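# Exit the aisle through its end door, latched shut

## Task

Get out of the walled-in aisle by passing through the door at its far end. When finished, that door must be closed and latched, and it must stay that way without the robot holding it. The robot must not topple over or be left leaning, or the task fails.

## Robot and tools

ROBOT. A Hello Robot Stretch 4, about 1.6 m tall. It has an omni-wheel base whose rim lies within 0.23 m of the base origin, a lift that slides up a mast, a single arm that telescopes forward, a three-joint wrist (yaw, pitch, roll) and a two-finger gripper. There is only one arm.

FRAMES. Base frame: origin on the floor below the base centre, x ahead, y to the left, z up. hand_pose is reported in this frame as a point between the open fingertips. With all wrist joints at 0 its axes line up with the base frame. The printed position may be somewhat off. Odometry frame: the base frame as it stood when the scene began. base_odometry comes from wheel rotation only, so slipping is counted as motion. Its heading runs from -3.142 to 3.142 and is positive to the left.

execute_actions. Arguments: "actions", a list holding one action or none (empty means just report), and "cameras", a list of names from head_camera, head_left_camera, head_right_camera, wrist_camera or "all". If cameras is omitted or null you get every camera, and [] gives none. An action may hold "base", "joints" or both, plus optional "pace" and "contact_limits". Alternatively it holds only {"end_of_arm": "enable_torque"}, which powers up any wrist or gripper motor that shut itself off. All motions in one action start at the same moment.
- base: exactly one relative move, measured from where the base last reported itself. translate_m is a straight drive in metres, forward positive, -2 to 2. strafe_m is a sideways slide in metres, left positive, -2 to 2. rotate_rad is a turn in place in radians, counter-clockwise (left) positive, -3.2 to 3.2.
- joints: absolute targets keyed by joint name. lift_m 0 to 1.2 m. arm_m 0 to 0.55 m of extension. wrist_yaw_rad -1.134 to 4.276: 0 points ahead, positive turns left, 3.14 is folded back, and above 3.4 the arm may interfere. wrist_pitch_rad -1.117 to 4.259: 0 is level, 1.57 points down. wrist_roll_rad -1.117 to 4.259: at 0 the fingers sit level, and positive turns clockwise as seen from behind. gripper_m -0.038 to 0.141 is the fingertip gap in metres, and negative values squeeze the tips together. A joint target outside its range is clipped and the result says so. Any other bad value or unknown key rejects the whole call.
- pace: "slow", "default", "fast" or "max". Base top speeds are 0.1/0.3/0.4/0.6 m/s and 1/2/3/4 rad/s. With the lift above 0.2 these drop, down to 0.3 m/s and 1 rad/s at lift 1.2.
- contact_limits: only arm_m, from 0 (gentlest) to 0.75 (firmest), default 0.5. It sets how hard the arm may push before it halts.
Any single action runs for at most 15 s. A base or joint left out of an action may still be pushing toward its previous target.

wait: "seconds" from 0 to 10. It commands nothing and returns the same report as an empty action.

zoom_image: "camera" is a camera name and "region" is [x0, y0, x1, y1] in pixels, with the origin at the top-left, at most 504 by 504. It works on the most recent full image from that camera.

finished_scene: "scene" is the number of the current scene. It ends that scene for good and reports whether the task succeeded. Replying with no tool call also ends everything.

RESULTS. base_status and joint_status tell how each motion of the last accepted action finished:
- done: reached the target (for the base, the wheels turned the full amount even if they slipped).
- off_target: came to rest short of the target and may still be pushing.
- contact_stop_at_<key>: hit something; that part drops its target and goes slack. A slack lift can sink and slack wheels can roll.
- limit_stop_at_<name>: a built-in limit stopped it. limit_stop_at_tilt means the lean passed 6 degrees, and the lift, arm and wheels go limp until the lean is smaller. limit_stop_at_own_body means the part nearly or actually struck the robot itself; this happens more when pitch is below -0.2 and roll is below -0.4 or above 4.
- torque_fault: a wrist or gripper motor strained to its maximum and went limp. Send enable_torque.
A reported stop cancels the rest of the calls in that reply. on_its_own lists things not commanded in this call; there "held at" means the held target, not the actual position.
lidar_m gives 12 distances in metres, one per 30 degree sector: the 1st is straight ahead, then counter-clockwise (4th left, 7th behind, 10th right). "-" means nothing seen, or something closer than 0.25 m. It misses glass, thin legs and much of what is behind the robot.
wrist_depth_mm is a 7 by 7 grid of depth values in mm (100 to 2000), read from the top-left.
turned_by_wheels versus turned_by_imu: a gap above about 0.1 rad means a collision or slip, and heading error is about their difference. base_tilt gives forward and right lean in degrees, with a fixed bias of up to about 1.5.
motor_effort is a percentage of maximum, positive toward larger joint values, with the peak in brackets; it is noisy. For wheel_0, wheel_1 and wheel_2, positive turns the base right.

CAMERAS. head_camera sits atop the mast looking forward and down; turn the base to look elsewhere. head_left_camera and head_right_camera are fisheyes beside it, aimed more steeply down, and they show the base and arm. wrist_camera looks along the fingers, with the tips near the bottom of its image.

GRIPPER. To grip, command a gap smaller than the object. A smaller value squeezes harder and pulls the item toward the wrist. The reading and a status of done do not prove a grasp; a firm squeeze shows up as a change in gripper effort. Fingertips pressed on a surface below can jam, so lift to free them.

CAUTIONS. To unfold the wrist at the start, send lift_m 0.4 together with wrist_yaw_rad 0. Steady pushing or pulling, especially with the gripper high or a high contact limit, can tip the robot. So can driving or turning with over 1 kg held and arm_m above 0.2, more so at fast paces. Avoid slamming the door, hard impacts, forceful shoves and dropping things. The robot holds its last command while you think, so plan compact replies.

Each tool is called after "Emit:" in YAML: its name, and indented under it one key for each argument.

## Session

Emit:
execute_actions:
  actions: []

Scene clock: 0.00 s.
base_odometry: x=+0.000 y=+0.000 heading=+0.000 (m, m, rad; odometry frame)
turned_by_wheels: +0.000 (rad since the last result)
turned_by_imu: +0.000 (rad since the last result)
base_tilt: forward=-0.1 right=+0.5 (deg)
lidar_m: 0.57 0.64 0.93 2.51 1.12 0.86 0.82 0.91 1.36 1.89 0.80 0.60
base_status: not commanded
joint_positions: lift_m=+0.245 arm_m=+0.000 wrist_yaw_rad=+3.188 wrist_pitch_rad=+0.019 wrist_roll_rad=+0.011 gripper_m=+0.057
joint_status: not commanded
motor_effort: lift_m=+18 arm_m=-1 wrist_yaw_rad=-1 wrist_pitch_rad=-8 wrist_roll_rad=+0 gripper_m=-3 wheel_0=-1 wheel_1=+0 wheel_2=+0 (%)
hand_pose: x=-0.1213 y=+0.0740 z=+0.4178 quat_wxyz=(-0.023, -0.010, +0.005, +1.000) (m; base frame)
wrist_depth_mm: - - 137 960 946 891 878 / - - 133 960 931 904 866 / - 108 137 946 931 904 878 / 145 140 172 976 917 917 878 / 206 1060 1025 976 931 904 878 / 208 1060 194 960 195 904 878 / 215 904 1008 - 960 891 878
pictures: head_camera, head_left_camera, head_right_camera, wrist_camera
Images, in order (width x height): head_camera 420x560, head_left_camera 420x672, head_right_camera 420x672, wrist_camera 616x392.

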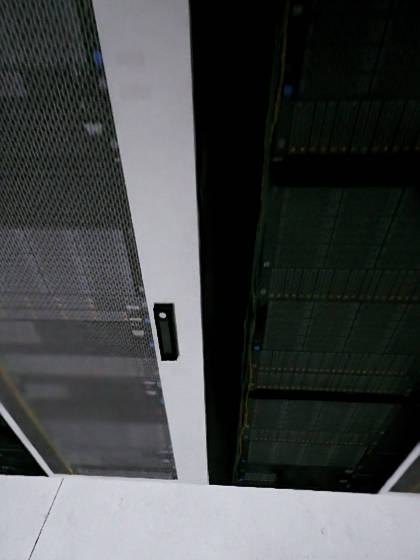

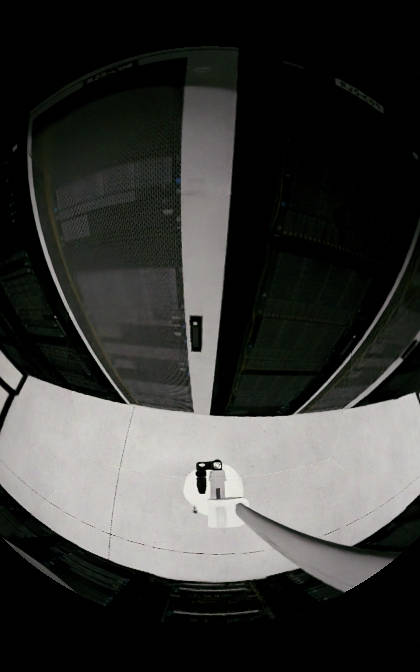

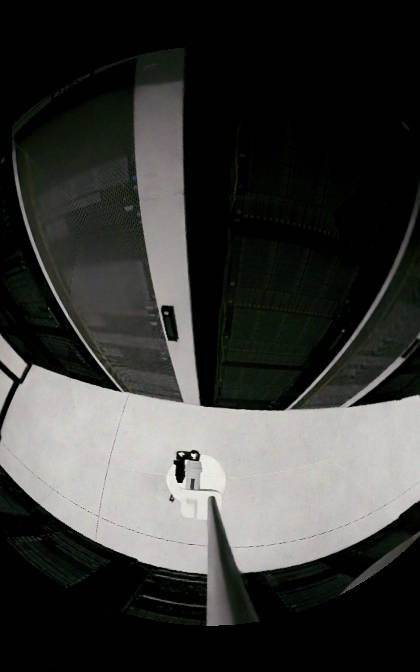

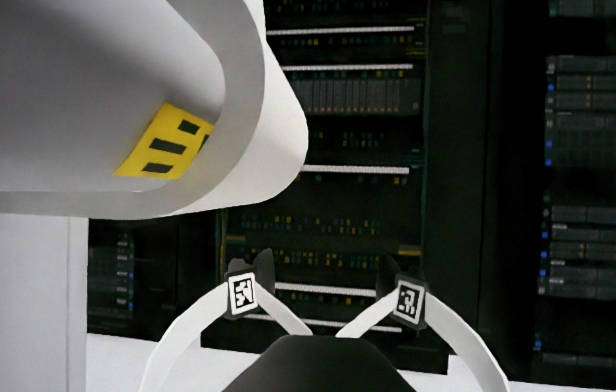

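Emit:
execute_actions:
  actions:
    - {"base":{"rotate_rad":1.5},"joints":{"lift_m":0.4,"gripper_m":0.0}}

Scene clock: 4.07 s.
base_odometry: x=+0.000 y=+0.000 heading=+1.500 (m, m, rad; odometry frame)
turned_by_wheels: +1.500 (rad since the last result)
turned_by_imu: +1.489 (rad since the last result)
base_tilt: forward=+0.0 right=+0.5 (deg)
lidar_m: 2.50 1.23 0.84 0.83 0.89 1.23 2.51 0.87 0.62 0.57 0.61 0.88
base_status: done
joint_positions: lift_m=+0.400 arm_m=+0.000 wrist_yaw_rad=+3.188 wrist_pitch_rad=+0.019 wrist_roll_rad=+0.011 gripper_m=+0.000
joint_status: all done
motor_effort: lift_m=+21(23) arm_m=-1(1) wrist_yaw_rad=+0(0) wrist_pitch_rad=-8(7) wrist_roll_rad=+0(0) gripper_m=-6(5) wheel_0=-3(8) wheel_1=-2(9) wheel_2=-1(7) (%)
hand_pose: x=-0.1213 y=+0.0740 z=+0.5724 quat_wxyz=(-0.023, -0.010, +0.005, +1.000) (m; base frame)
wrist_depth_mm: - - 136 - - - 1366 / - - 133 - - - 1366 / - 108 137 - - - 1336 / 145 140 172 - - - 1308 / 206 1229 - - - - 1308 / 208 1229 1618 204 186 1808 1308 / 215 1138 1229 - 1336 1229 1281
pictures: head_camera, head_left_camera, head_right_camera, wrist_camera
Images, in order (width x height): head_camera 420x560, head_left_camera 420x672, head_right_camera 420x672, wrist_camera 616x392.

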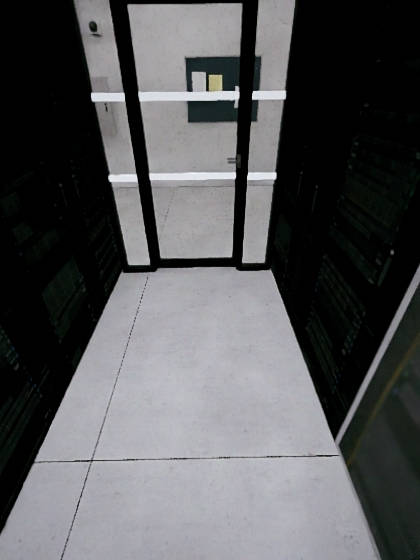

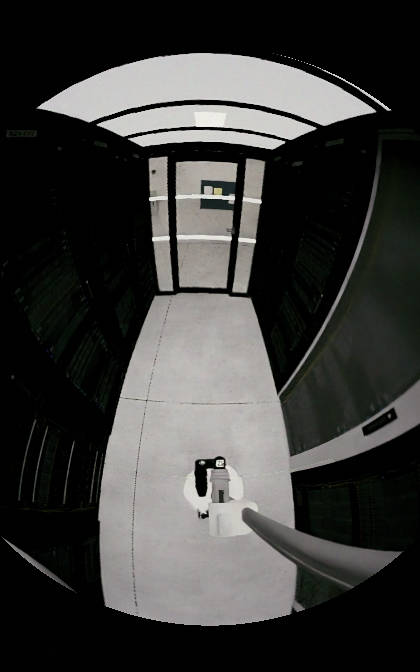

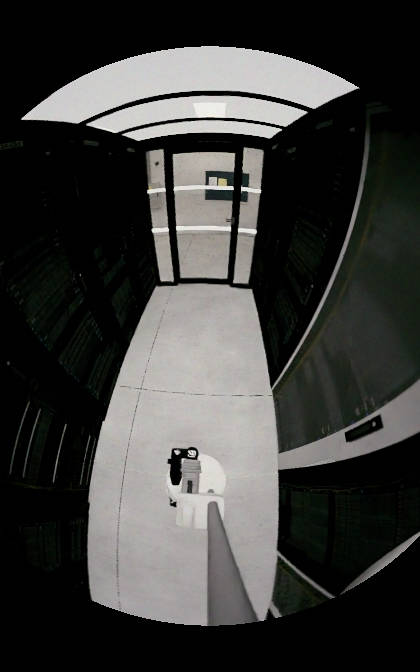

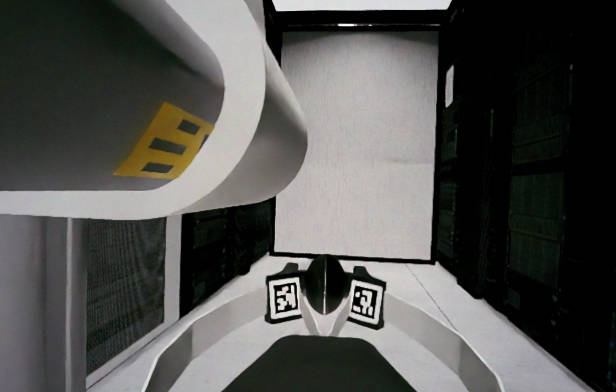

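Emit:
execute_actions:
  actions:
    - {"base":{"translate_m":1.65},"joints":{"lift_m":0.9,"wrist_yaw_rad":0},"pace":"fast"}

Scene clock: 11.27 s.
base_odometry: x=+0.117 y=+1.646 heading=+1.500 (m, m, rad; odometry frame)
turned_by_wheels: +0.000 (rad since the last result)
turned_by_imu: -0.001 (rad since the last result)
base_tilt: forward=+0.0 right=+0.5 (deg)
lidar_m: 0.82 0.92 0.86 0.82 0.87 1.19 2.42 0.88 0.65 0.59 0.63 0.84
base_status: done
joint_positions: lift_m=+0.900 arm_m=+0.000 wrist_yaw_rad=+0.000 wrist_pitch_rad=+0.019 wrist_roll_rad=+0.011 gripper_m=+0.000
joint_status: all done
motor_effort: lift_m=+21(21) arm_m=-1(1) wrist_yaw_rad=-1(6) wrist_pitch_rad=-7(8) wrist_roll_rad=+0(1) gripper_m=-7(6) wheel_0=+2(5) wheel_1=+2(11) wheel_2=+2(13) (%)
hand_pose: x=+0.4594 y=-0.0874 z=+1.0725 quat_wxyz=(+1.000, +0.005, +0.010, +0.000) (m; base frame)
wrist_depth_mm: 732 - - - - 661 - / 723 - - - - 668 - / 723 - - - - 661 - / - - - - - 647 - / 715 - - - - 676 - / 723 - 707 202 186 647 - / 1983 - - - 691 615 -
pictures: head_camera, head_left_camera, head_right_camera, wrist_camera
Images, in order (width x height): head_camera 420x560, head_left_camera 420x672, head_right_camera 420x672, wrist_camera 616x392.

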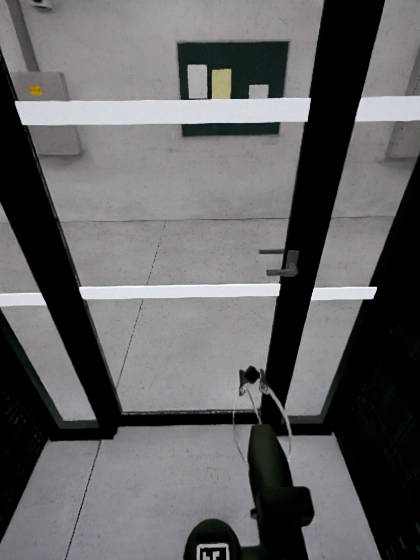

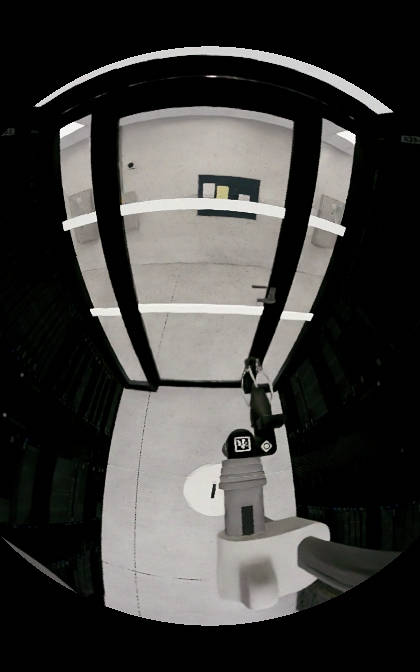

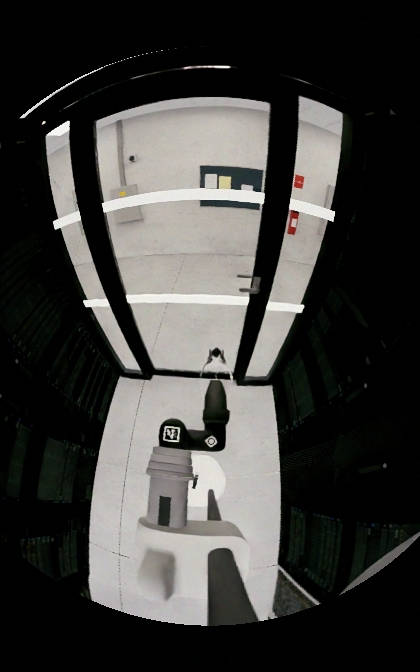

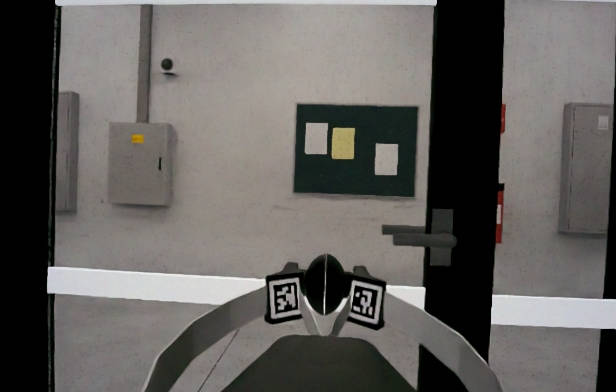

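Emit:
execute_actions:
  actions:
    - {"base":{"strafe_m":-0.135},"joints":{"lift_m":0.94,"arm_m":0.1}}
  cameras: []

Emit:
execute_actions:
  actions:
    - {"base":{"translate_m":0.24}}
  cameras: ["head_camera","wrist_camera"]

Emit:
zoom_image:
  camera: "head_camera"
  region: [190, 260, 330, 380]

Scene clock: 17.57 s.
base_odometry: x=+0.252 y=+1.636 heading=+1.500 (m, m, rad; odometry frame)
turned_by_wheels: +0.000 (rad since the last result)
turned_by_imu: +0.001 (rad since the last result)
base_tilt: forward=-0.1 right=+0.5 (deg)
lidar_m: 0.83 0.94 0.97 0.94 1.02 1.44 1.89 0.69 0.50 0.46 0.49 0.70
base_status: done
joint_positions: lift_m=+0.940 arm_m=+0.099 wrist_yaw_rad=+0.000 wrist_pitch_rad=+0.019 wrist_roll_rad=+0.011 gripper_m=+0.000
joint_status: all done
motor_effort: lift_m=+21(22) arm_m=+4(6) wrist_yaw_rad=+0(0) wrist_pitch_rad=-7(7) wrist_roll_rad=+0(0) gripper_m=-7(6) wheel_0=+1(12) wheel_1=+0(12) wheel_2=+2(2) (%)
hand_pose: x=+0.5586 y=-0.0874 z=+1.1125 quat_wxyz=(+1.000, +0.005, +0.010, +0.000) (m; base frame)
wrist_depth_mm: - - - - 549 - - / - - - - 544 - - / - - - - 544 - - / - - - - 580 - - / - - - - 564 - - / 634 - 609 203 185 - - / - - - - 525 554 549
pictures: none
No camera images: the call's "cameras" was empty. Leave "cameras" out to get every camera's image.

Scene clock: 19.80 s.
base_odometry: x=+0.268 y=+1.876 heading=+1.501 (m, m, rad; odometry frame)
turned_by_wheels: +0.000 (rad since the last result)
turned_by_imu: +0.000 (rad since the last result)
base_tilt: forward=-0.1 right=+0.5 (deg)
lidar_m: 0.62 0.69 0.86 0.91 1.01 1.41 1.92 0.71 0.51 0.45 0.50 0.61
base_status: done
joint_positions: lift_m=+0.940 arm_m=+0.099 wrist_yaw_rad=+0.000 wrist_pitch_rad=+0.019 wrist_roll_rad=+0.011 gripper_m=+0.000
joint_status: not commanded
motor_effort: lift_m=+21(21) arm_m=+4(4) wrist_yaw_rad=-1(1) wrist_pitch_rad=-7(7) wrist_roll_rad=+0(0) gripper_m=-6(7) wheel_0=+2(8) wheel_1=+3(8) wheel_2=-1(10) (%)
hand_pose: x=+0.5586 y=-0.0874 z=+1.1125 quat_wxyz=(+1.000, +0.005, +0.010, +0.000) (m; base frame)
wrist_depth_mm: - - - - 338 274 - / - - - - 340 277 - / - - - - 338 277 - / - - - - 343 278 - / - - - - 343 279 - / - - - 203 186 279 - / - - - - 281 279 -
pictures: head_camera, wrist_camera
Images, in order (width x height): head_camera 420x560, wrist_camera 616x392.

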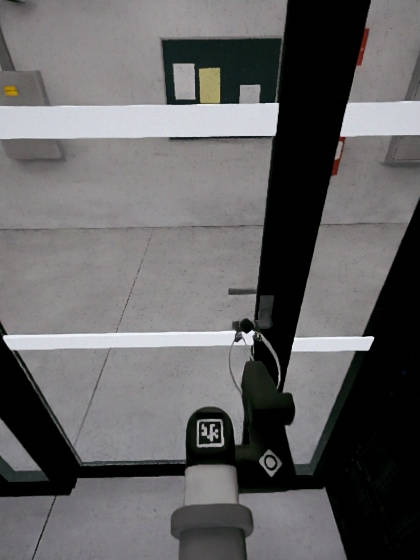

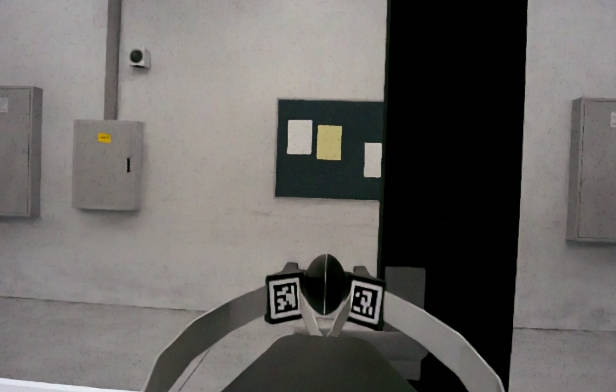

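Region (190, 260, 330, 380) of head_camera's 420x560 image, scaled by 3.600, with more detail than that image has; it fills the top 432 rows of this view, and the rest is white.

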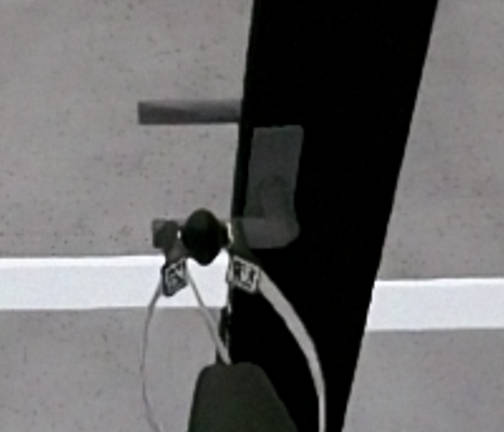

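Emit:
execute_actions:
  actions:
    - {"base":{"strafe_m":0.026},"joints":{"arm_m":0.18}}
  cameras: []

Emit:
execute_actions:
  actions:
    - {"joints":{"lift_m":0.865}}
  cameras: ["head_camera","wrist_camera"]

Emit:
zoom_image:
  camera: "head_camera"
  region: [190, 260, 330, 380]

Scene clock: 24.80 s.
base_odometry: x=+0.242 y=+1.878 heading=+1.501 (m, m, rad; odometry frame)
turned_by_wheels: +0.000 (rad since the last result)
turned_by_imu: +0.000 (rad since the last result)
base_tilt: forward=+0.0 right=+0.5 (deg)
lidar_m: 0.64 0.70 0.87 0.90 0.98 1.37 2.09 0.76 0.54 0.48 0.53 0.62
base_status: done
joint_positions: lift_m=+0.940 arm_m=+0.179 wrist_yaw_rad=+0.000 wrist_pitch_rad=+0.019 wrist_roll_rad=+0.011 gripper_m=+0.000
joint_status: all done
motor_effort: lift_m=+21(21) arm_m=+4(4) wrist_yaw_rad=+0(0) wrist_pitch_rad=-7(7) wrist_roll_rad=+1(0) gripper_m=-6(5) wheel_0=-1(9) wheel_1=+0(10) wheel_2=+0(0) (%)
hand_pose: x=+0.6386 y=-0.0874 z=+1.1125 quat_wxyz=(+1.000, +0.005, +0.010, +0.000) (m; base frame)
wrist_depth_mm: - - - - - 256 221 / - - - - - 258 222 / - - - - - 258 215 / - - - - - 260 213 / - - - - - 260 211 / - - - 202 186 255 214 / - - - - 290 227 212
pictures: none
No camera images: the call's "cameras" was empty. Leave "cameras" out to get every camera's image.

Scene clock: 26.07 s.
base_odometry: x=+0.242 y=+1.878 heading=+1.501 (m, m, rad; odometry frame)
turned_by_wheels: +0.000 (rad since the last result)
turned_by_imu: +0.000 (rad since the last result)
base_tilt: forward=+0.0 right=+0.5 (deg)
lidar_m: 0.63 0.70 0.86 0.91 0.95 1.35 2.07 0.75 0.52 0.48 0.55 0.64
base_status: not commanded
joint_positions: lift_m=+0.866 arm_m=+0.179 wrist_yaw_rad=+0.002 wrist_pitch_rad=+0.006 wrist_roll_rad=+0.010 gripper_m=+0.000
joint_status: all done
on_its_own: wrist_pitch_rad is at rest, and its effort (+31) is outside its rest range (-23 to +23)
motor_effort: lift_m=+12(21) arm_m=+4(4) wrist_yaw_rad=-6(7) wrist_pitch_rad=+31(31) wrist_roll_rad=+2(2) gripper_m=-6(6) wheel_0=+0(0) wheel_1=+0(0) wheel_2=+0(0) (%)
hand_pose: x=+0.6388 y=-0.0868 z=+1.0420 quat_wxyz=(+1.000, +0.005, +0.003, +0.001) (m; base frame)
wrist_depth_mm: - - - - - 260 224 / - - - - - 259 219 / - - - - - 260 218 / - - - - - 253 216 / - - - - 349 251 213 / - - - 191 185 198 216 / - - - - - 225 214
pictures: head_camera, wrist_camera
Images, in order (width x height): head_camera 420x560, wrist_camera 616x392.

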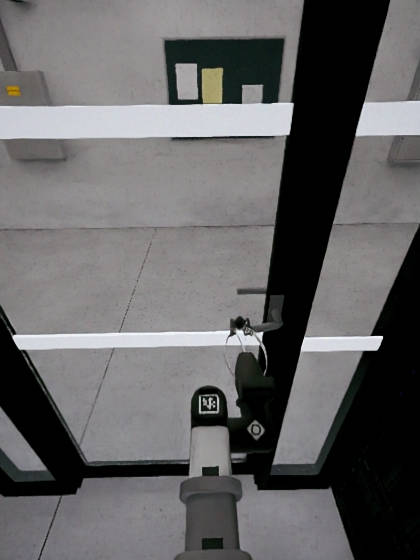

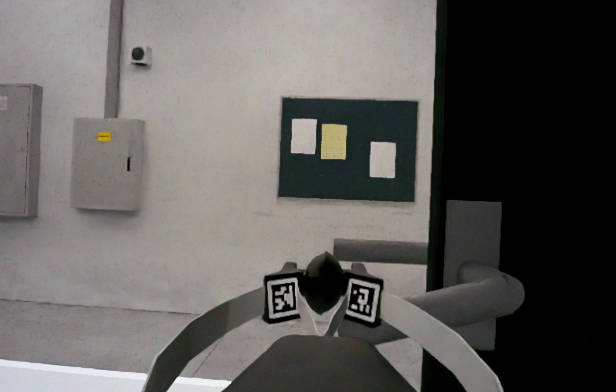

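Region (190, 260, 330, 380) of head_camera's 420x560 image, scaled by 3.600, with more detail than that image has; it fills the top 432 rows of this view, and the rest is white.

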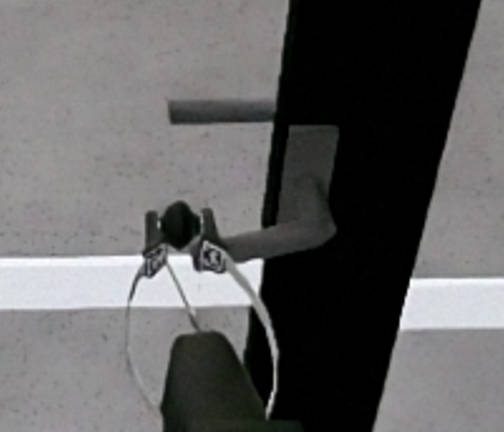

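Emit:
execute_actions:
  actions:
    - {"base":{"strafe_m":-0.016},"joints":{"lift_m":0.833},"pace":"slow"}
  cameras: ["wrist_camera"]

Scene clock: 28.77 s.
base_odometry: x=+0.258 y=+1.876 heading=+1.501 (m, m, rad; odometry frame)
turned_by_wheels: +0.001 (rad since the last result)
turned_by_imu: +0.001 (rad since the last result)
base_tilt: forward=-0.1 right=+0.5 (deg)
lidar_m: 0.62 0.69 0.88 0.90 0.99 1.38 1.98 0.72 0.52 0.46 0.52 0.61
base_status: done
joint_positions: lift_m=+0.834 arm_m=+0.179 wrist_yaw_rad=+0.006 wrist_pitch_rad=+0.003 wrist_roll_rad=+0.010 gripper_m=+0.000
joint_status: all done
on_its_own: wrist_yaw_rad is at rest, and its effort (-18) is outside its rest range (-13 to +13); wrist_pitch_rad is at rest, and its effort (+41) is outside its rest range (-23 to +23)
motor_effort: lift_m=+11(12) arm_m=+4(4) wrist_yaw_rad=-18(18) wrist_pitch_rad=+41(41) wrist_roll_rad=+3(2) gripper_m=-6(5) wheel_0=+8(9) wheel_1=-1(8) wheel_2=+0(1) (%)
hand_pose: x=+0.6392 y=-0.0856 z=+1.0111 quat_wxyz=(+1.000, +0.005, +0.001, +0.003) (m; base frame)
wrist_depth_mm: - - - - - 259 206 / - - - - - 260 206 / - - - - - 253 200 / - - - - - 252 199 / - - - - 347 203 198 / - - - 191 185 248 197 / 293 287 282 - 262 220 197
pictures: wrist_camera
Images, in order (width x height): wrist_camera 616x392.

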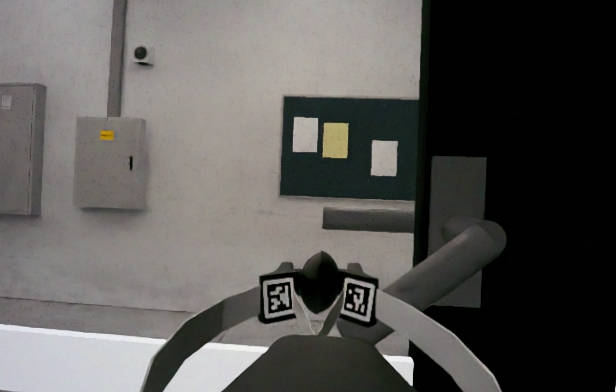

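Emit:
execute_actions:
  actions:
    - {"joints":{"arm_m":0.33},"pace":"slow","contact_limits":{"arm_m":0.25}}
  cameras: ["head_camera","wrist_camera"]

Scene clock: 32.93 s.
base_odometry: x=+0.258 y=+1.876 heading=+1.501 (m, m, rad; odometry frame)
turned_by_wheels: +0.000 (rad since the last result)
turned_by_imu: +0.008 (rad since the last result)
base_tilt: forward=-0.1 right=+0.6 (deg)
lidar_m: 0.72 0.72 0.87 0.92 1.00 1.36 1.95 0.73 0.52 0.46 0.52 0.61
base_status: not commanded
joint_positions: lift_m=+0.834 arm_m=+0.328 wrist_yaw_rad=+0.000 wrist_pitch_rad=+0.006 wrist_roll_rad=+0.009 gripper_m=+0.000
joint_status: all done
on_its_own: wrist_pitch_rad is at rest, and its effort (+31) is outside its rest range (-23 to +23)
motor_effort: lift_m=+12(12) arm_m=+9(13) wrist_yaw_rad=-1(30) wrist_pitch_rad=+31(40) wrist_roll_rad=+5(6) gripper_m=-6(10) wheel_0=+4(10) wheel_1=+5(6) wheel_2=-4(4) (%)
contact_limits: arm_m 0.25
hand_pose: x=+0.7879 y=-0.0873 z=+1.0100 quat_wxyz=(+1.000, +0.004, +0.003, +0.000) (m; base frame)
wrist_depth_mm: - - - - - 230 - / - - - - - 229 - / - - - - - 229 - / - - - - - 221 - / - - - - - 192 - / - - 183 202 181 162 - / - 231 - - 159 230 -
pictures: head_camera, wrist_camera
Images, in order (width x height): head_camera 420x560, wrist_camera 616x392.

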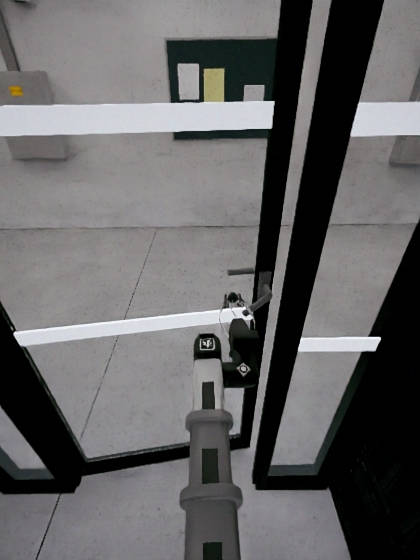

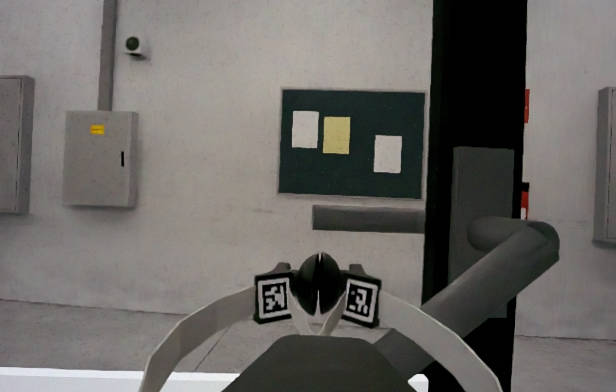

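Emit:
execute_actions:
  actions:
    - {"joints":{"arm_m":0.45,"lift_m":1.01},"contact_limits":{"arm_m":0.3}}
  cameras: []

Emit:
execute_actions:
  actions:
    - {"base":{"strafe_m":0.17},"joints":{"arm_m":0.32}}
  cameras: ["head_camera"]

Scene clock: 48.00 s.
base_odometry: x=+0.258 y=+1.876 heading=+1.500 (m, m, rad; odometry frame)
turned_by_wheels: -0.001 (rad since the last result)
turned_by_imu: -0.001 (rad since the last result)
base_tilt: forward=-0.1 right=+0.6 (deg)
lidar_m: 0.80 0.81 0.89 0.92 1.00 1.41 1.93 0.74 0.54 0.47 0.53 0.61
base_status: not commanded
joint_positions: lift_m=+1.010 arm_m=+0.449 wrist_yaw_rad=-0.009 wrist_pitch_rad=+0.030 wrist_roll_rad=+0.010 gripper_m=+0.000
joint_status: all done
on_its_own: wrist_yaw_rad is at rest, and its effort (+27) is outside its rest range (-13 to +13); wrist_pitch_rad is at rest, and its effort (-36) is outside its rest range (-23 to +23)
motor_effort: lift_m=+24(24) arm_m=+8(11) wrist_yaw_rad=+27(26) wrist_pitch_rad=-36(38) wrist_roll_rad=+3(6) gripper_m=-6(5) wheel_0=+0(5) wheel_1=+3(5) wheel_2=-6(6) (%)
contact_limits: arm_m 0.3
hand_pose: x=+0.9071 y=-0.0901 z=+1.1793 quat_wxyz=(+1.000, +0.005, +0.015, -0.005) (m; base frame)
wrist_depth_mm: - - - - 238 - - / - - - - 237 - - / - - - - 236 - - / - - - - 238 - - / - - - - 238 - - / - - - 191 186 - - / - - - - 241 - -
pictures: none
No camera images: the call's "cameras" was empty. Leave "cameras" out to get every camera's image.

Scene clock: 49.83 s.
base_odometry: x=+0.089 y=+1.888 heading=+1.500 (m, m, rad; odometry frame)
turned_by_wheels: -0.001 (rad since the last result)
turned_by_imu: -0.001 (rad since the last result)
base_tilt: forward=-0.1 right=+0.6 (deg)
lidar_m: 0.72 0.74 0.82 0.76 0.81 1.14 2.54 0.98 0.69 0.65 0.68 0.70
base_status: done
joint_positions: lift_m=+1.010 arm_m=+0.320 wrist_yaw_rad=-0.011 wrist_pitch_rad=+0.019 wrist_roll_rad=+0.010 gripper_m=+0.000
joint_status: all done
on_its_own: wrist_yaw_rad is at rest, and its effort (+32) is outside its rest range (-13 to +13)
motor_effort: lift_m=+21(24) arm_m=+1(6) wrist_yaw_rad=+32(33) wrist_pitch_rad=-7(37) wrist_roll_rad=+1(2) gripper_m=-4(4) wheel_0=-2(10) wheel_1=+1(12) wheel_2=-7(6) (%)
hand_pose: x=+0.7782 y=-0.0907 z=+1.1825 quat_wxyz=(+1.000, +0.005, +0.010, -0.006) (m; base frame)
wrist_depth_mm: - - - - - - - / - - - - - - - / - - - - - - - / - - - - - - - / - - - - - - - / - - - 202 185 - - / - - - - - - -
pictures: head_camera
Images, in order (width x height): head_camera 420x560.

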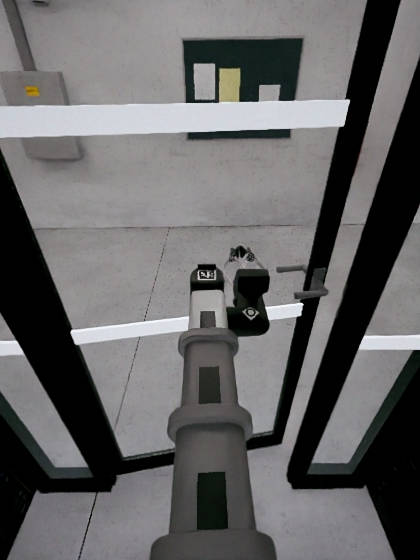

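Emit:
execute_actions:
  actions:
    - {"base":{"translate_m":0.14},"joints":{"wrist_yaw_rad":-0.6}}
  cameras: []

Emit:
execute_actions:
  actions:
    - {"base":{"translate_m":0.15},"joints":{"wrist_yaw_rad":-1.13}}
  cameras: ["head_camera","head_left_camera"]

Scene clock: 55.03 s.
base_odometry: x=+0.099 y=+2.027 heading=+1.500 (m, m, rad; odometry frame)
turned_by_wheels: +0.000 (rad since the last result)
turned_by_imu: +0.002 (rad since the last result)
base_tilt: forward=-0.1 right=+0.5 (deg)
lidar_m: 0.61 0.61 0.68 0.75 0.78 1.14 2.55 0.97 0.69 0.65 0.70 0.58
base_status: done
joint_positions: lift_m=+1.010 arm_m=+0.319 wrist_yaw_rad=-0.613 wrist_pitch_rad=+0.019 wrist_roll_rad=+0.010 gripper_m=+0.000
joint_status: all done
on_its_own: wrist_yaw_rad is at rest, and its effort (+36) is outside its rest range (-13 to +13)
motor_effort: lift_m=+21(21) arm_m=+4(5) wrist_yaw_rad=+36(66) wrist_pitch_rad=-7(8) wrist_roll_rad=+1(1) gripper_m=-6(7) wheel_0=+2(12) wheel_1=+1(8) wheel_2=-5(12) (%)
hand_pose: x=+0.6758 y=-0.2374 z=+1.1824 quat_wxyz=(+0.953, +0.008, +0.008, -0.302) (m; base frame)
wrist_depth_mm: - - - - 301 - - / - - - - 301 - - / - - - - 300 - - / - - - - 300 - - / - - - - 303 - - / - - - 190 185 - - / - - - - 300 - -
pictures: none
No camera images: the call's "cameras" was empty. Leave "cameras" out to get every camera's image.

Scene clock: 57.13 s.
base_odometry: x=+0.110 y=+2.177 heading=+1.499 (m, m, rad; odometry frame)
turned_by_wheels: -0.001 (rad since the last result)
turned_by_imu: +0.010 (rad since the last result)
base_tilt: forward=-0.1 right=+0.5 (deg)
lidar_m: 0.48 0.47 0.54 0.74 0.80 1.13 2.45 0.96 0.72 0.67 0.47 0.50
base_status: done
joint_positions: lift_m=+1.010 arm_m=+0.319 wrist_yaw_rad=-1.130 wrist_pitch_rad=+0.019 wrist_roll_rad=+0.011 gripper_m=+0.000
joint_status: all done
motor_effort: lift_m=+19(22) arm_m=+5(11) wrist_yaw_rad=+1(30) wrist_pitch_rad=-7(9) wrist_roll_rad=+0(1) gripper_m=-6(6) wheel_0=+0(4) wheel_1=+3(10) wheel_2=-13(18) (%)
hand_pose: x=+0.5339 y=-0.2982 z=+1.1826 quat_wxyz=(+0.844, +0.010, +0.005, -0.536) (m; base frame)
wrist_depth_mm: - - - 285 - - 245 / - - - 291 - - 244 / - - - 298 - - 244 / - - - 306 - - 244 / - - - 272 - - 244 / - - - 202 186 - 245 / - - - - - 500 246
pictures: head_camera, head_left_camera
Images, in order (width x height): head_camera 420x560, head_left_camera 420x672.

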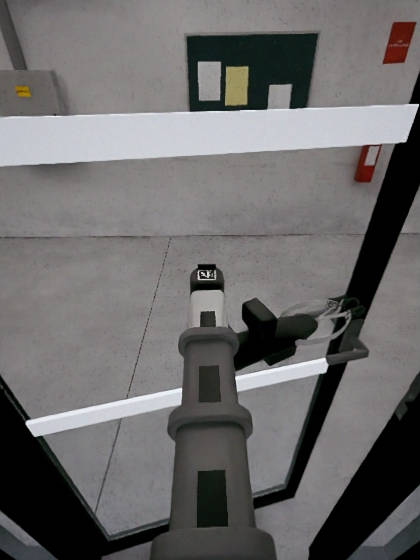

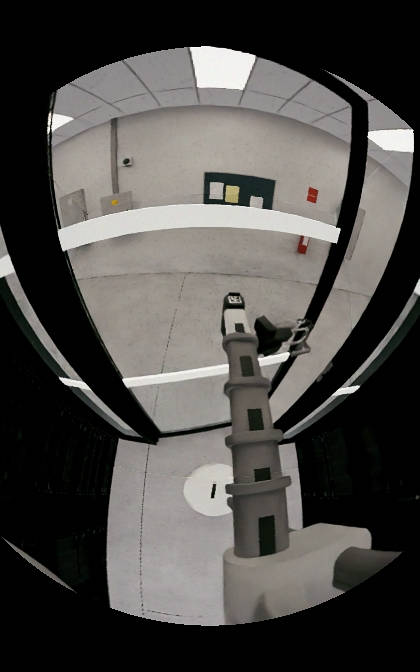

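Emit:
execute_actions:
  actions:
    - {"base":{"translate_m":0.4},"joints":{"arm_m":0.1}}
  cameras: ["head_left_camera","head_right_camera"]

Scene clock: 62.77 s.
base_odometry: x=+0.138 y=+2.575 heading=+1.498 (m, m, rad; odometry frame)
turned_by_wheels: -0.001 (rad since the last result)
turned_by_imu: +0.100 (rad since the last result)
base_tilt: forward=-0.2 right=+0.6 (deg)
lidar_m: 0.25 0.25 0.25 0.34 0.74 1.18 2.02 0.93 0.75 0.39 3.72 0.34
base_status: done
joint_positions: lift_m=+1.010 arm_m=+0.099 wrist_yaw_rad=-1.130 wrist_pitch_rad=+0.019 wrist_roll_rad=+0.011 gripper_m=+0.000
joint_status: all done
motor_effort: lift_m=+18(22) arm_m=+5(9) wrist_yaw_rad=+0(6) wrist_pitch_rad=-7(9) wrist_roll_rad=+1(1) gripper_m=-6(6) wheel_0=-1(8) wheel_1=+2(13) wheel_2=-8(20) (%)
hand_pose: x=+0.3141 y=-0.2982 z=+1.1826 quat_wxyz=(+0.845, +0.010, +0.005, -0.535) (m; base frame)
wrist_depth_mm: - - - - - - - / - - - - - - - / - - - - - - - / - - - - - - - / - - - - - - - / - - 342 203 186 - - / - 309 - - - - -
pictures: head_left_camera, head_right_camera
Images, in order (width x height): head_left_camera 420x672, head_right_camera 420x672.

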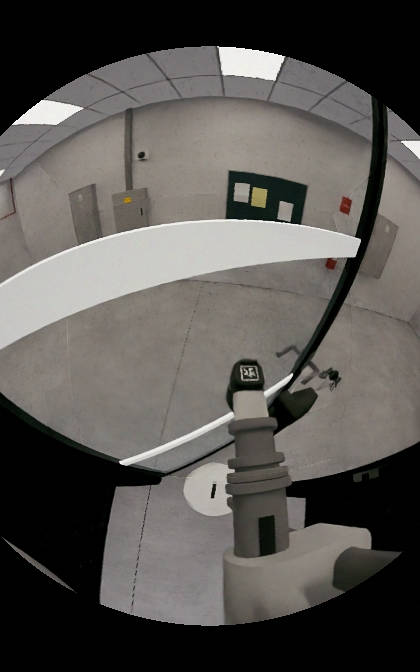

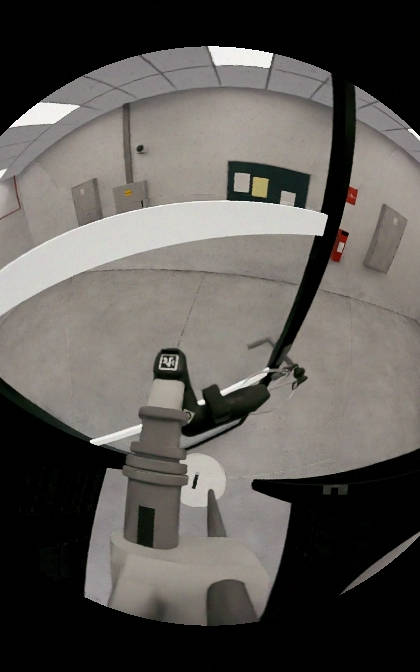

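Emit:
execute_actions:
  actions:
    - {"base":{"rotate_rad":-0.2},"joints":{"arm_m":0.0},"pace":"slow"}
  cameras: []

Emit:
execute_actions:
  actions:
    - {"base":{"translate_m":0.45},"pace":"slow"}
  cameras: ["head_left_camera","head_right_camera"]

Scene clock: 68.33 s.
base_odometry: x=+0.139 y=+2.575 heading=+1.299 (m, m, rad; odometry frame)
turned_by_wheels: -0.199 (rad since the last result)
turned_by_imu: -0.198 (rad since the last result)
base_tilt: forward=-0.1 right=+0.5 (deg)
lidar_m: 0.25 3.04 0.25 0.25 0.71 0.96 2.36 1.15 0.78 0.38 4.61 0.29
base_status: done
joint_positions: lift_m=+1.010 arm_m=+0.001 wrist_yaw_rad=-1.130 wrist_pitch_rad=+0.019 wrist_roll_rad=+0.011 gripper_m=+0.000
joint_status: all done
motor_effort: lift_m=+18(19) arm_m=-4(5) wrist_yaw_rad=+0(1) wrist_pitch_rad=-7(7) wrist_roll_rad=+1(1) gripper_m=-6(7) wheel_0=+3(7) wheel_1=+15(18) wheel_2=-9(9) (%)
hand_pose: x=+0.2157 y=-0.2982 z=+1.1826 quat_wxyz=(+0.845, +0.010, +0.005, -0.535) (m; base frame)
wrist_depth_mm: - 347 - - - - 517 / - - - - - - 517 / - - - - - - 415 / - - - - - - 413 / - - - - - - 407 / - - - 202 186 - 297 / - 322 - - - 535 303
pictures: none
No camera images: the call's "cameras" was empty. Leave "cameras" out to get every camera's image.

Scene clock: 74.10 s.
base_odometry: x=+0.259 y=+3.008 heading=+1.299 (m, m, rad; odometry frame)
turned_by_wheels: +0.000 (rad since the last result)
turned_by_imu: +0.000 (rad since the last result)
base_tilt: forward=+0.0 right=+0.5 (deg)
lidar_m: 0.25 0.25 3.37 0.25 0.25 0.51 2.49 0.59 0.55 1.26 3.67 2.66
base_status: done
joint_positions: lift_m=+1.010 arm_m=+0.001 wrist_yaw_rad=-1.130 wrist_pitch_rad=+0.019 wrist_roll_rad=+0.011 gripper_m=+0.000
joint_status: not commanded
motor_effort: lift_m=+19(19) arm_m=-4(4) wrist_yaw_rad=-1(1) wrist_pitch_rad=-8(7) wrist_roll_rad=+1(1) gripper_m=-6(6) wheel_0=+1(12) wheel_1=+7(20) wheel_2=-3(17) (%)
hand_pose: x=+0.2157 y=-0.2982 z=+1.1826 quat_wxyz=(+0.845, +0.010, +0.005, -0.535) (m; base frame)
wrist_depth_mm: - - - - - - - / - - - - - - - / - - - - - - - / - - - - - - - / - - - - - - - / - - - 202 186 - - / - - - - - - -
pictures: head_left_camera, head_right_camera
Images, in order (width x height): head_left_camera 420x672, head_right_camera 420x672.

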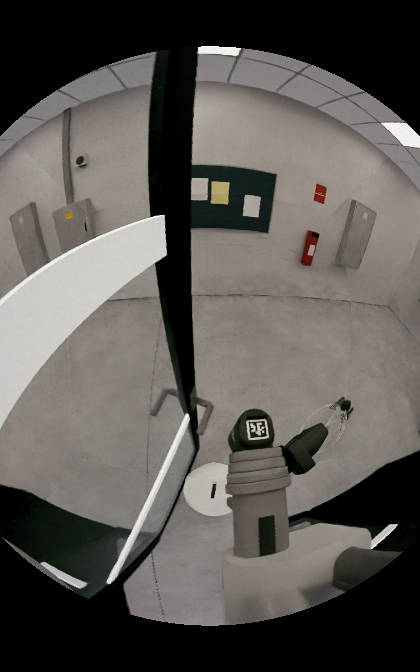

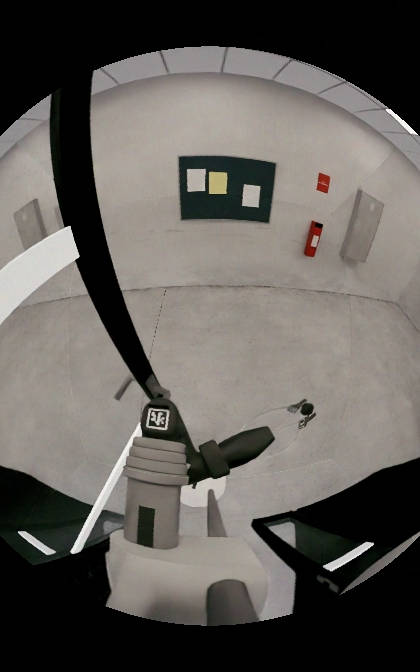

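Emit:
execute_actions:
  actions:
    - {"base":{"strafe_m":-0.7}}
  cameras: ["head_left_camera"]

Emit:
execute_actions:
  actions:
    - {"base":{"rotate_rad":2.2},"joints":{"wrist_yaw_rad":3.14},"pace":"fast"}
  cameras: ["head_camera","head_left_camera"]

Emit:
zoom_image:
  camera: "head_camera"
  region: [60, 150, 420, 560]

Scene clock: 80.50 s.
base_odometry: x=+0.934 y=+2.820 heading=+1.299 (m, m, rad; odometry frame)
turned_by_wheels: +0.000 (rad since the last result)
turned_by_imu: +0.000 (rad since the last result)
base_tilt: forward=-0.1 right=+0.6 (deg)
lidar_m: 2.54 2.62 3.30 0.33 0.38 0.40 0.30 0.34 0.45 1.09 3.98 2.67
base_status: done
joint_positions: lift_m=+1.010 arm_m=+0.001 wrist_yaw_rad=-1.130 wrist_pitch_rad=+0.019 wrist_roll_rad=+0.011 gripper_m=+0.000
joint_status: not commanded
motor_effort: lift_m=+18(18) arm_m=-4(4) wrist_yaw_rad=+0(1) wrist_pitch_rad=-7(8) wrist_roll_rad=+1(1) gripper_m=-7(6) wheel_0=+0(9) wheel_1=+0(10) wheel_2=+1(2) (%)
hand_pose: x=+0.2157 y=-0.2982 z=+1.1826 quat_wxyz=(+0.845, +0.010, +0.005, -0.535) (m; base frame)
wrist_depth_mm: - - - - - - - / - - - - - - - / - - - - - - - / - - - - - - - / - - - - - - - / - - - 202 185 - 1863 / - - - - - - 1921
pictures: head_left_camera
Images, in order (width x height): head_left_camera 420x672.

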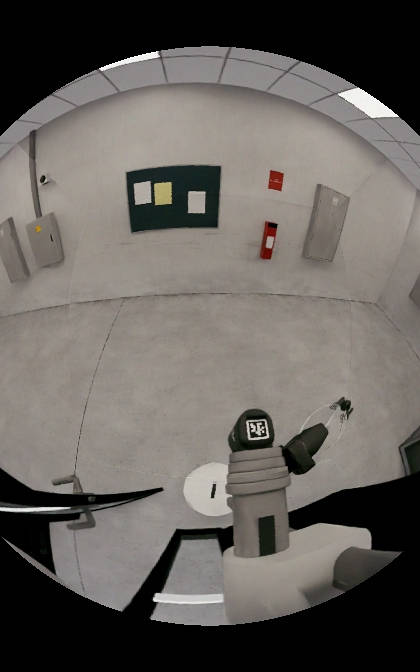

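Scene clock: 83.20 s.
torque_fault: wrist_yaw_rad switched itself off since the last result.
base_odometry: x=+0.934 y=+2.821 heading=-2.784 (m, m, rad; odometry frame)
turned_by_wheels: +2.199 (rad since the last result)
turned_by_imu: +2.141 (rad since the last result)
base_tilt: forward=-0.1 right=+0.5 (deg)
lidar_m: 0.39 0.39 0.33 0.35 0.49 2.18 3.68 2.66 2.55 2.67 3.55 1.44
base_status: done
joint_positions: lift_m=+1.010 arm_m=+0.000 wrist_yaw_rad=+0.512 wrist_pitch_rad=+0.019 wrist_roll_rad=+0.011 gripper_m=+0.000
joint_status: wrist_yaw_rad torque_fault (moved +1.642 of +4.270)
on_its_own: wrist_yaw_rad is off since a torque_fault, until you send "end_of_arm": "enable_torque" (your +3.140 is given up)
motor_effort: lift_m=+19(18) arm_m=-2(4) wrist_yaw_rad=-1(99) wrist_pitch_rad=-7(9) wrist_roll_rad=+0(1) gripper_m=-5(9) wheel_0=-2(25) wheel_1=-3(17) wheel_2=-2(15) (%)
hand_pose: x=+0.4656 y=+0.0651 z=+1.1827 quat_wxyz=(+0.967, +0.003, +0.011, +0.253) (m; base frame)
wrist_depth_mm: 1808 237 221 - 1808 1366 1138 / 1756 239 222 - 1808 1336 1098 / 1863 240 223 - 1808 1366 1098 / - 242 224 - 1756 1366 1098 / - 243 225 - 1756 1336 1118 / - 244 215 203 186 1336 1098 / - 240 224 - 1618 1205 1118
pictures: head_camera, head_left_camera
Images, in order (width x height): head_camera 420x560, head_left_camera 420x672.

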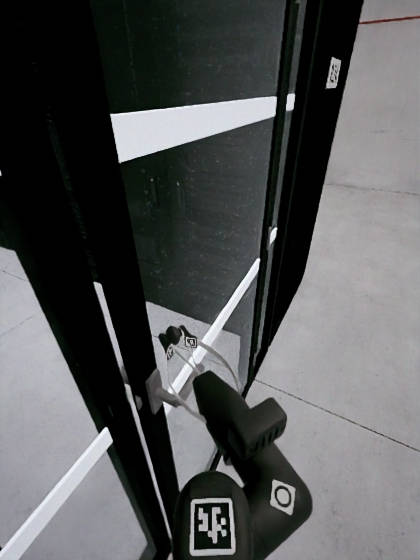

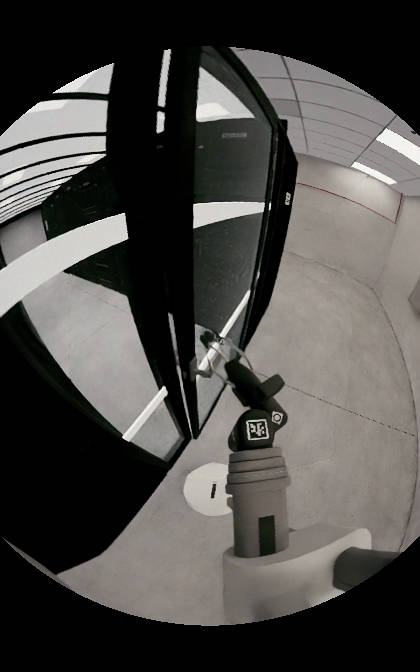

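Region (60, 150, 420, 560) of head_camera's 420x560 image, scaled by 1.229, with more detail than that image has; it fills the left 443 columns of this view, and the rest is white.

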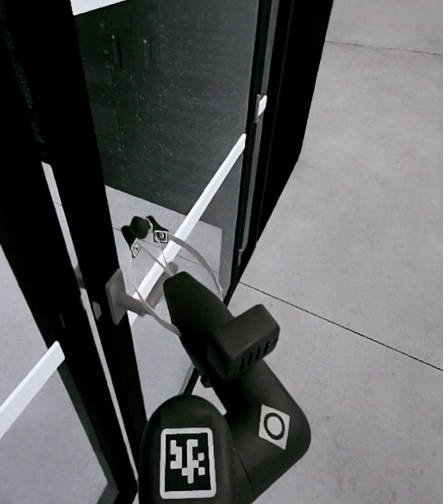

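My mistake: the gripper swept into the door. Re-enabling the wrist and checking the door.

Emit:
execute_actions:
  actions:
    - {"end_of_arm":"enable_torque"}
  cameras: []

Emit:
execute_actions:
  actions:
    - {"joints":{"wrist_yaw_rad":-0.3}}
  cameras: ["head_camera","head_left_camera"]

Emit:
zoom_image:
  camera: "head_camera"
  region: [40, 260, 260, 560]

Scene clock: 85.60 s.
base_odometry: x=+0.934 y=+2.821 heading=-2.784 (m, m, rad; odometry frame)
turned_by_wheels: +0.000 (rad since the last result)
turned_by_imu: +0.000 (rad since the last result)
base_tilt: forward=-0.1 right=+0.6 (deg)
lidar_m: 0.41 0.38 0.32 0.33 0.49 2.18 3.68 2.66 2.55 2.67 3.55 1.45
base_status: not commanded
joint_positions: lift_m=+1.010 arm_m=+0.000 wrist_yaw_rad=+0.512 wrist_pitch_rad=+0.019 wrist_roll_rad=+0.011 gripper_m=+0.000
joint_status: not commanded
end_of_arm: enable_torque: each motor that was off is on again
on_its_own: wrist_yaw_rad is held at +0.512, not at your +3.140, since a torque_fault
motor_effort: lift_m=+19(18) arm_m=-2(2) wrist_yaw_rad=+0(1) wrist_pitch_rad=-7(6) wrist_roll_rad=+0(0) gripper_m=-6(6) wheel_0=-2(2) wheel_1=-3(3) wheel_2=-1(2) (%)
hand_pose: x=+0.4656 y=+0.0651 z=+1.1827 quat_wxyz=(+0.967, +0.003, +0.011, +0.253) (m; base frame)
wrist_depth_mm: 1808 236 260 - 1708 1366 1118 / 1756 239 257 - 1756 1336 1098 / 1808 241 259 - 1756 1366 1078 / - 242 260 - 1808 1366 1118 / - 243 262 - 1808 1308 1098 / - 245 252 203 186 1366 1078 / - 241 260 - 1661 1229 1098
pictures: none
No camera images: the call's "cameras" was empty. Leave "cameras" out to get every camera's image.

Scene clock: 86.63 s.
base_odometry: x=+0.934 y=+2.821 heading=-2.784 (m, m, rad; odometry frame)
turned_by_wheels: +0.000 (rad since the last result)
turned_by_imu: +0.000 (rad since the last result)
base_tilt: forward=-0.1 right=+0.5 (deg)
lidar_m: 0.43 0.40 0.31 0.34 0.47 2.17 3.66 2.67 2.55 2.71 3.54 1.44
base_status: not commanded
joint_positions: lift_m=+1.010 arm_m=+0.000 wrist_yaw_rad=-0.300 wrist_pitch_rad=+0.019 wrist_roll_rad=+0.011 gripper_m=+0.000
joint_status: all done
motor_effort: lift_m=+19(18) arm_m=-2(2) wrist_yaw_rad=-1(9) wrist_pitch_rad=-7(8) wrist_roll_rad=+1(0) gripper_m=-7(5) wheel_0=-2(2) wheel_1=-3(3) wheel_2=-1(2) (%)
hand_pose: x=+0.4211 y=-0.1687 z=+1.1826 quat_wxyz=(+0.989, +0.007, +0.009, -0.149) (m; base frame)
wrist_depth_mm: 1576 1499 976 1229 - - - / 1537 1430 1366 1229 - - - / 1576 1464 1366 1229 - - - / 1576 1499 1336 1255 - - - / 1576 1464 1366 1281 - - - / 1576 1464 931 202 186 - - / 1618 1464 768 - - - -
pictures: head_camera, head_left_camera
Images, in order (width x height): head_camera 420x560, head_left_camera 420x672.

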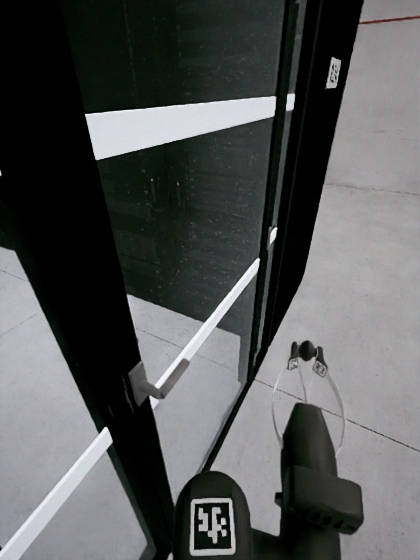

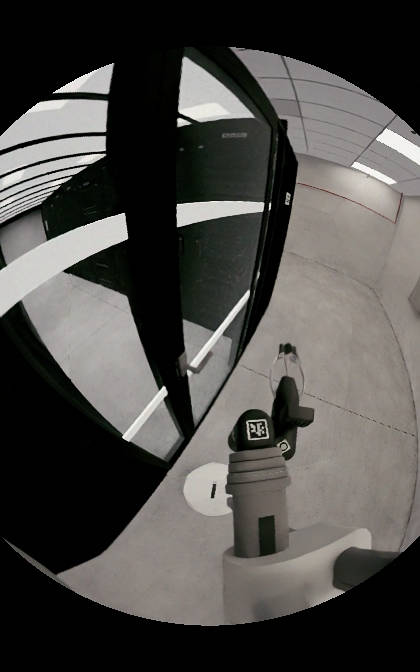

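Region (40, 260, 260, 560) of head_camera's 420x560 image, scaled by 1.680, with more detail than that image has; it fills the left 370 columns of this view, and the rest is white.

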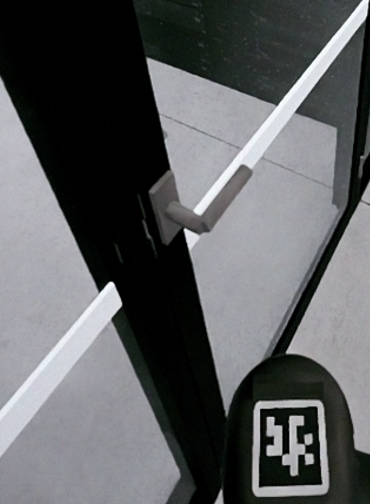

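Emit:
execute_actions:
  actions:
    - {"base":{"rotate_rad":0.25},"joints":{"wrist_yaw_rad":-1.13,"lift_m":1.04}}
  cameras: ["head_camera"]

Emit:
zoom_image:
  camera: "head_camera"
  region: [110, 260, 330, 560]

Scene clock: 93.27 s.
base_odometry: x=+0.934 y=+2.821 heading=-2.535 (m, m, rad; odometry frame)
turned_by_wheels: +0.249 (rad since the last result)
turned_by_imu: +0.248 (rad since the last result)
base_tilt: forward=-0.1 right=+0.6 (deg)
lidar_m: 0.41 0.35 0.32 0.39 0.68 4.41 3.05 2.57 2.57 2.99 5.16 0.75
base_status: done
joint_positions: lift_m=+1.040 arm_m=+0.000 wrist_yaw_rad=-1.130 wrist_pitch_rad=+0.019 wrist_roll_rad=+0.011 gripper_m=+0.000
joint_status: all done
motor_effort: lift_m=+21(21) arm_m=-2(2) wrist_yaw_rad=-1(4) wrist_pitch_rad=-8(7) wrist_roll_rad=+1(0) gripper_m=-5(6) wheel_0=-3(7) wheel_1=-3(8) wheel_2=-1(7) (%)
hand_pose: x=+0.2154 y=-0.2982 z=+1.2124 quat_wxyz=(+0.845, +0.010, +0.005, -0.535) (m; base frame)
wrist_depth_mm: 1078 - - - - - - / 946 - - - - - - / 976 - - - - - - / 991 - - - - - - / 1098 - - - - - - / 1098 - - 203 186 - - / 1098 1756 - - - - -
pictures: head_camera
Images, in order (width x height): head_camera 420x560.

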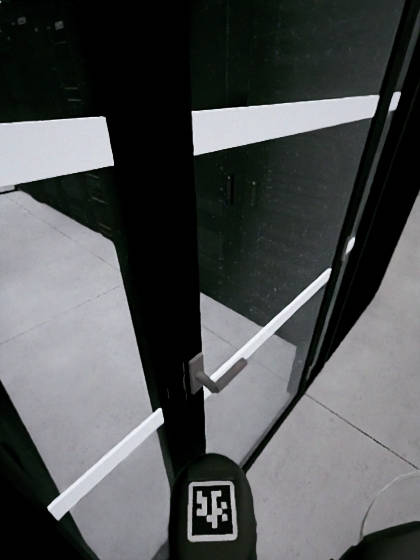

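Region (110, 260, 330, 560) of head_camera's 420x560 image, scaled by 1.680, with more detail than that image has; it fills the left 370 columns of this view, and the rest is white.

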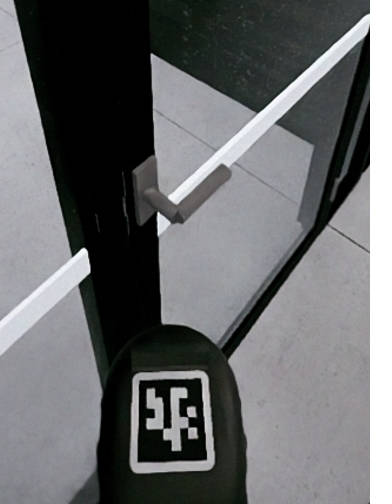

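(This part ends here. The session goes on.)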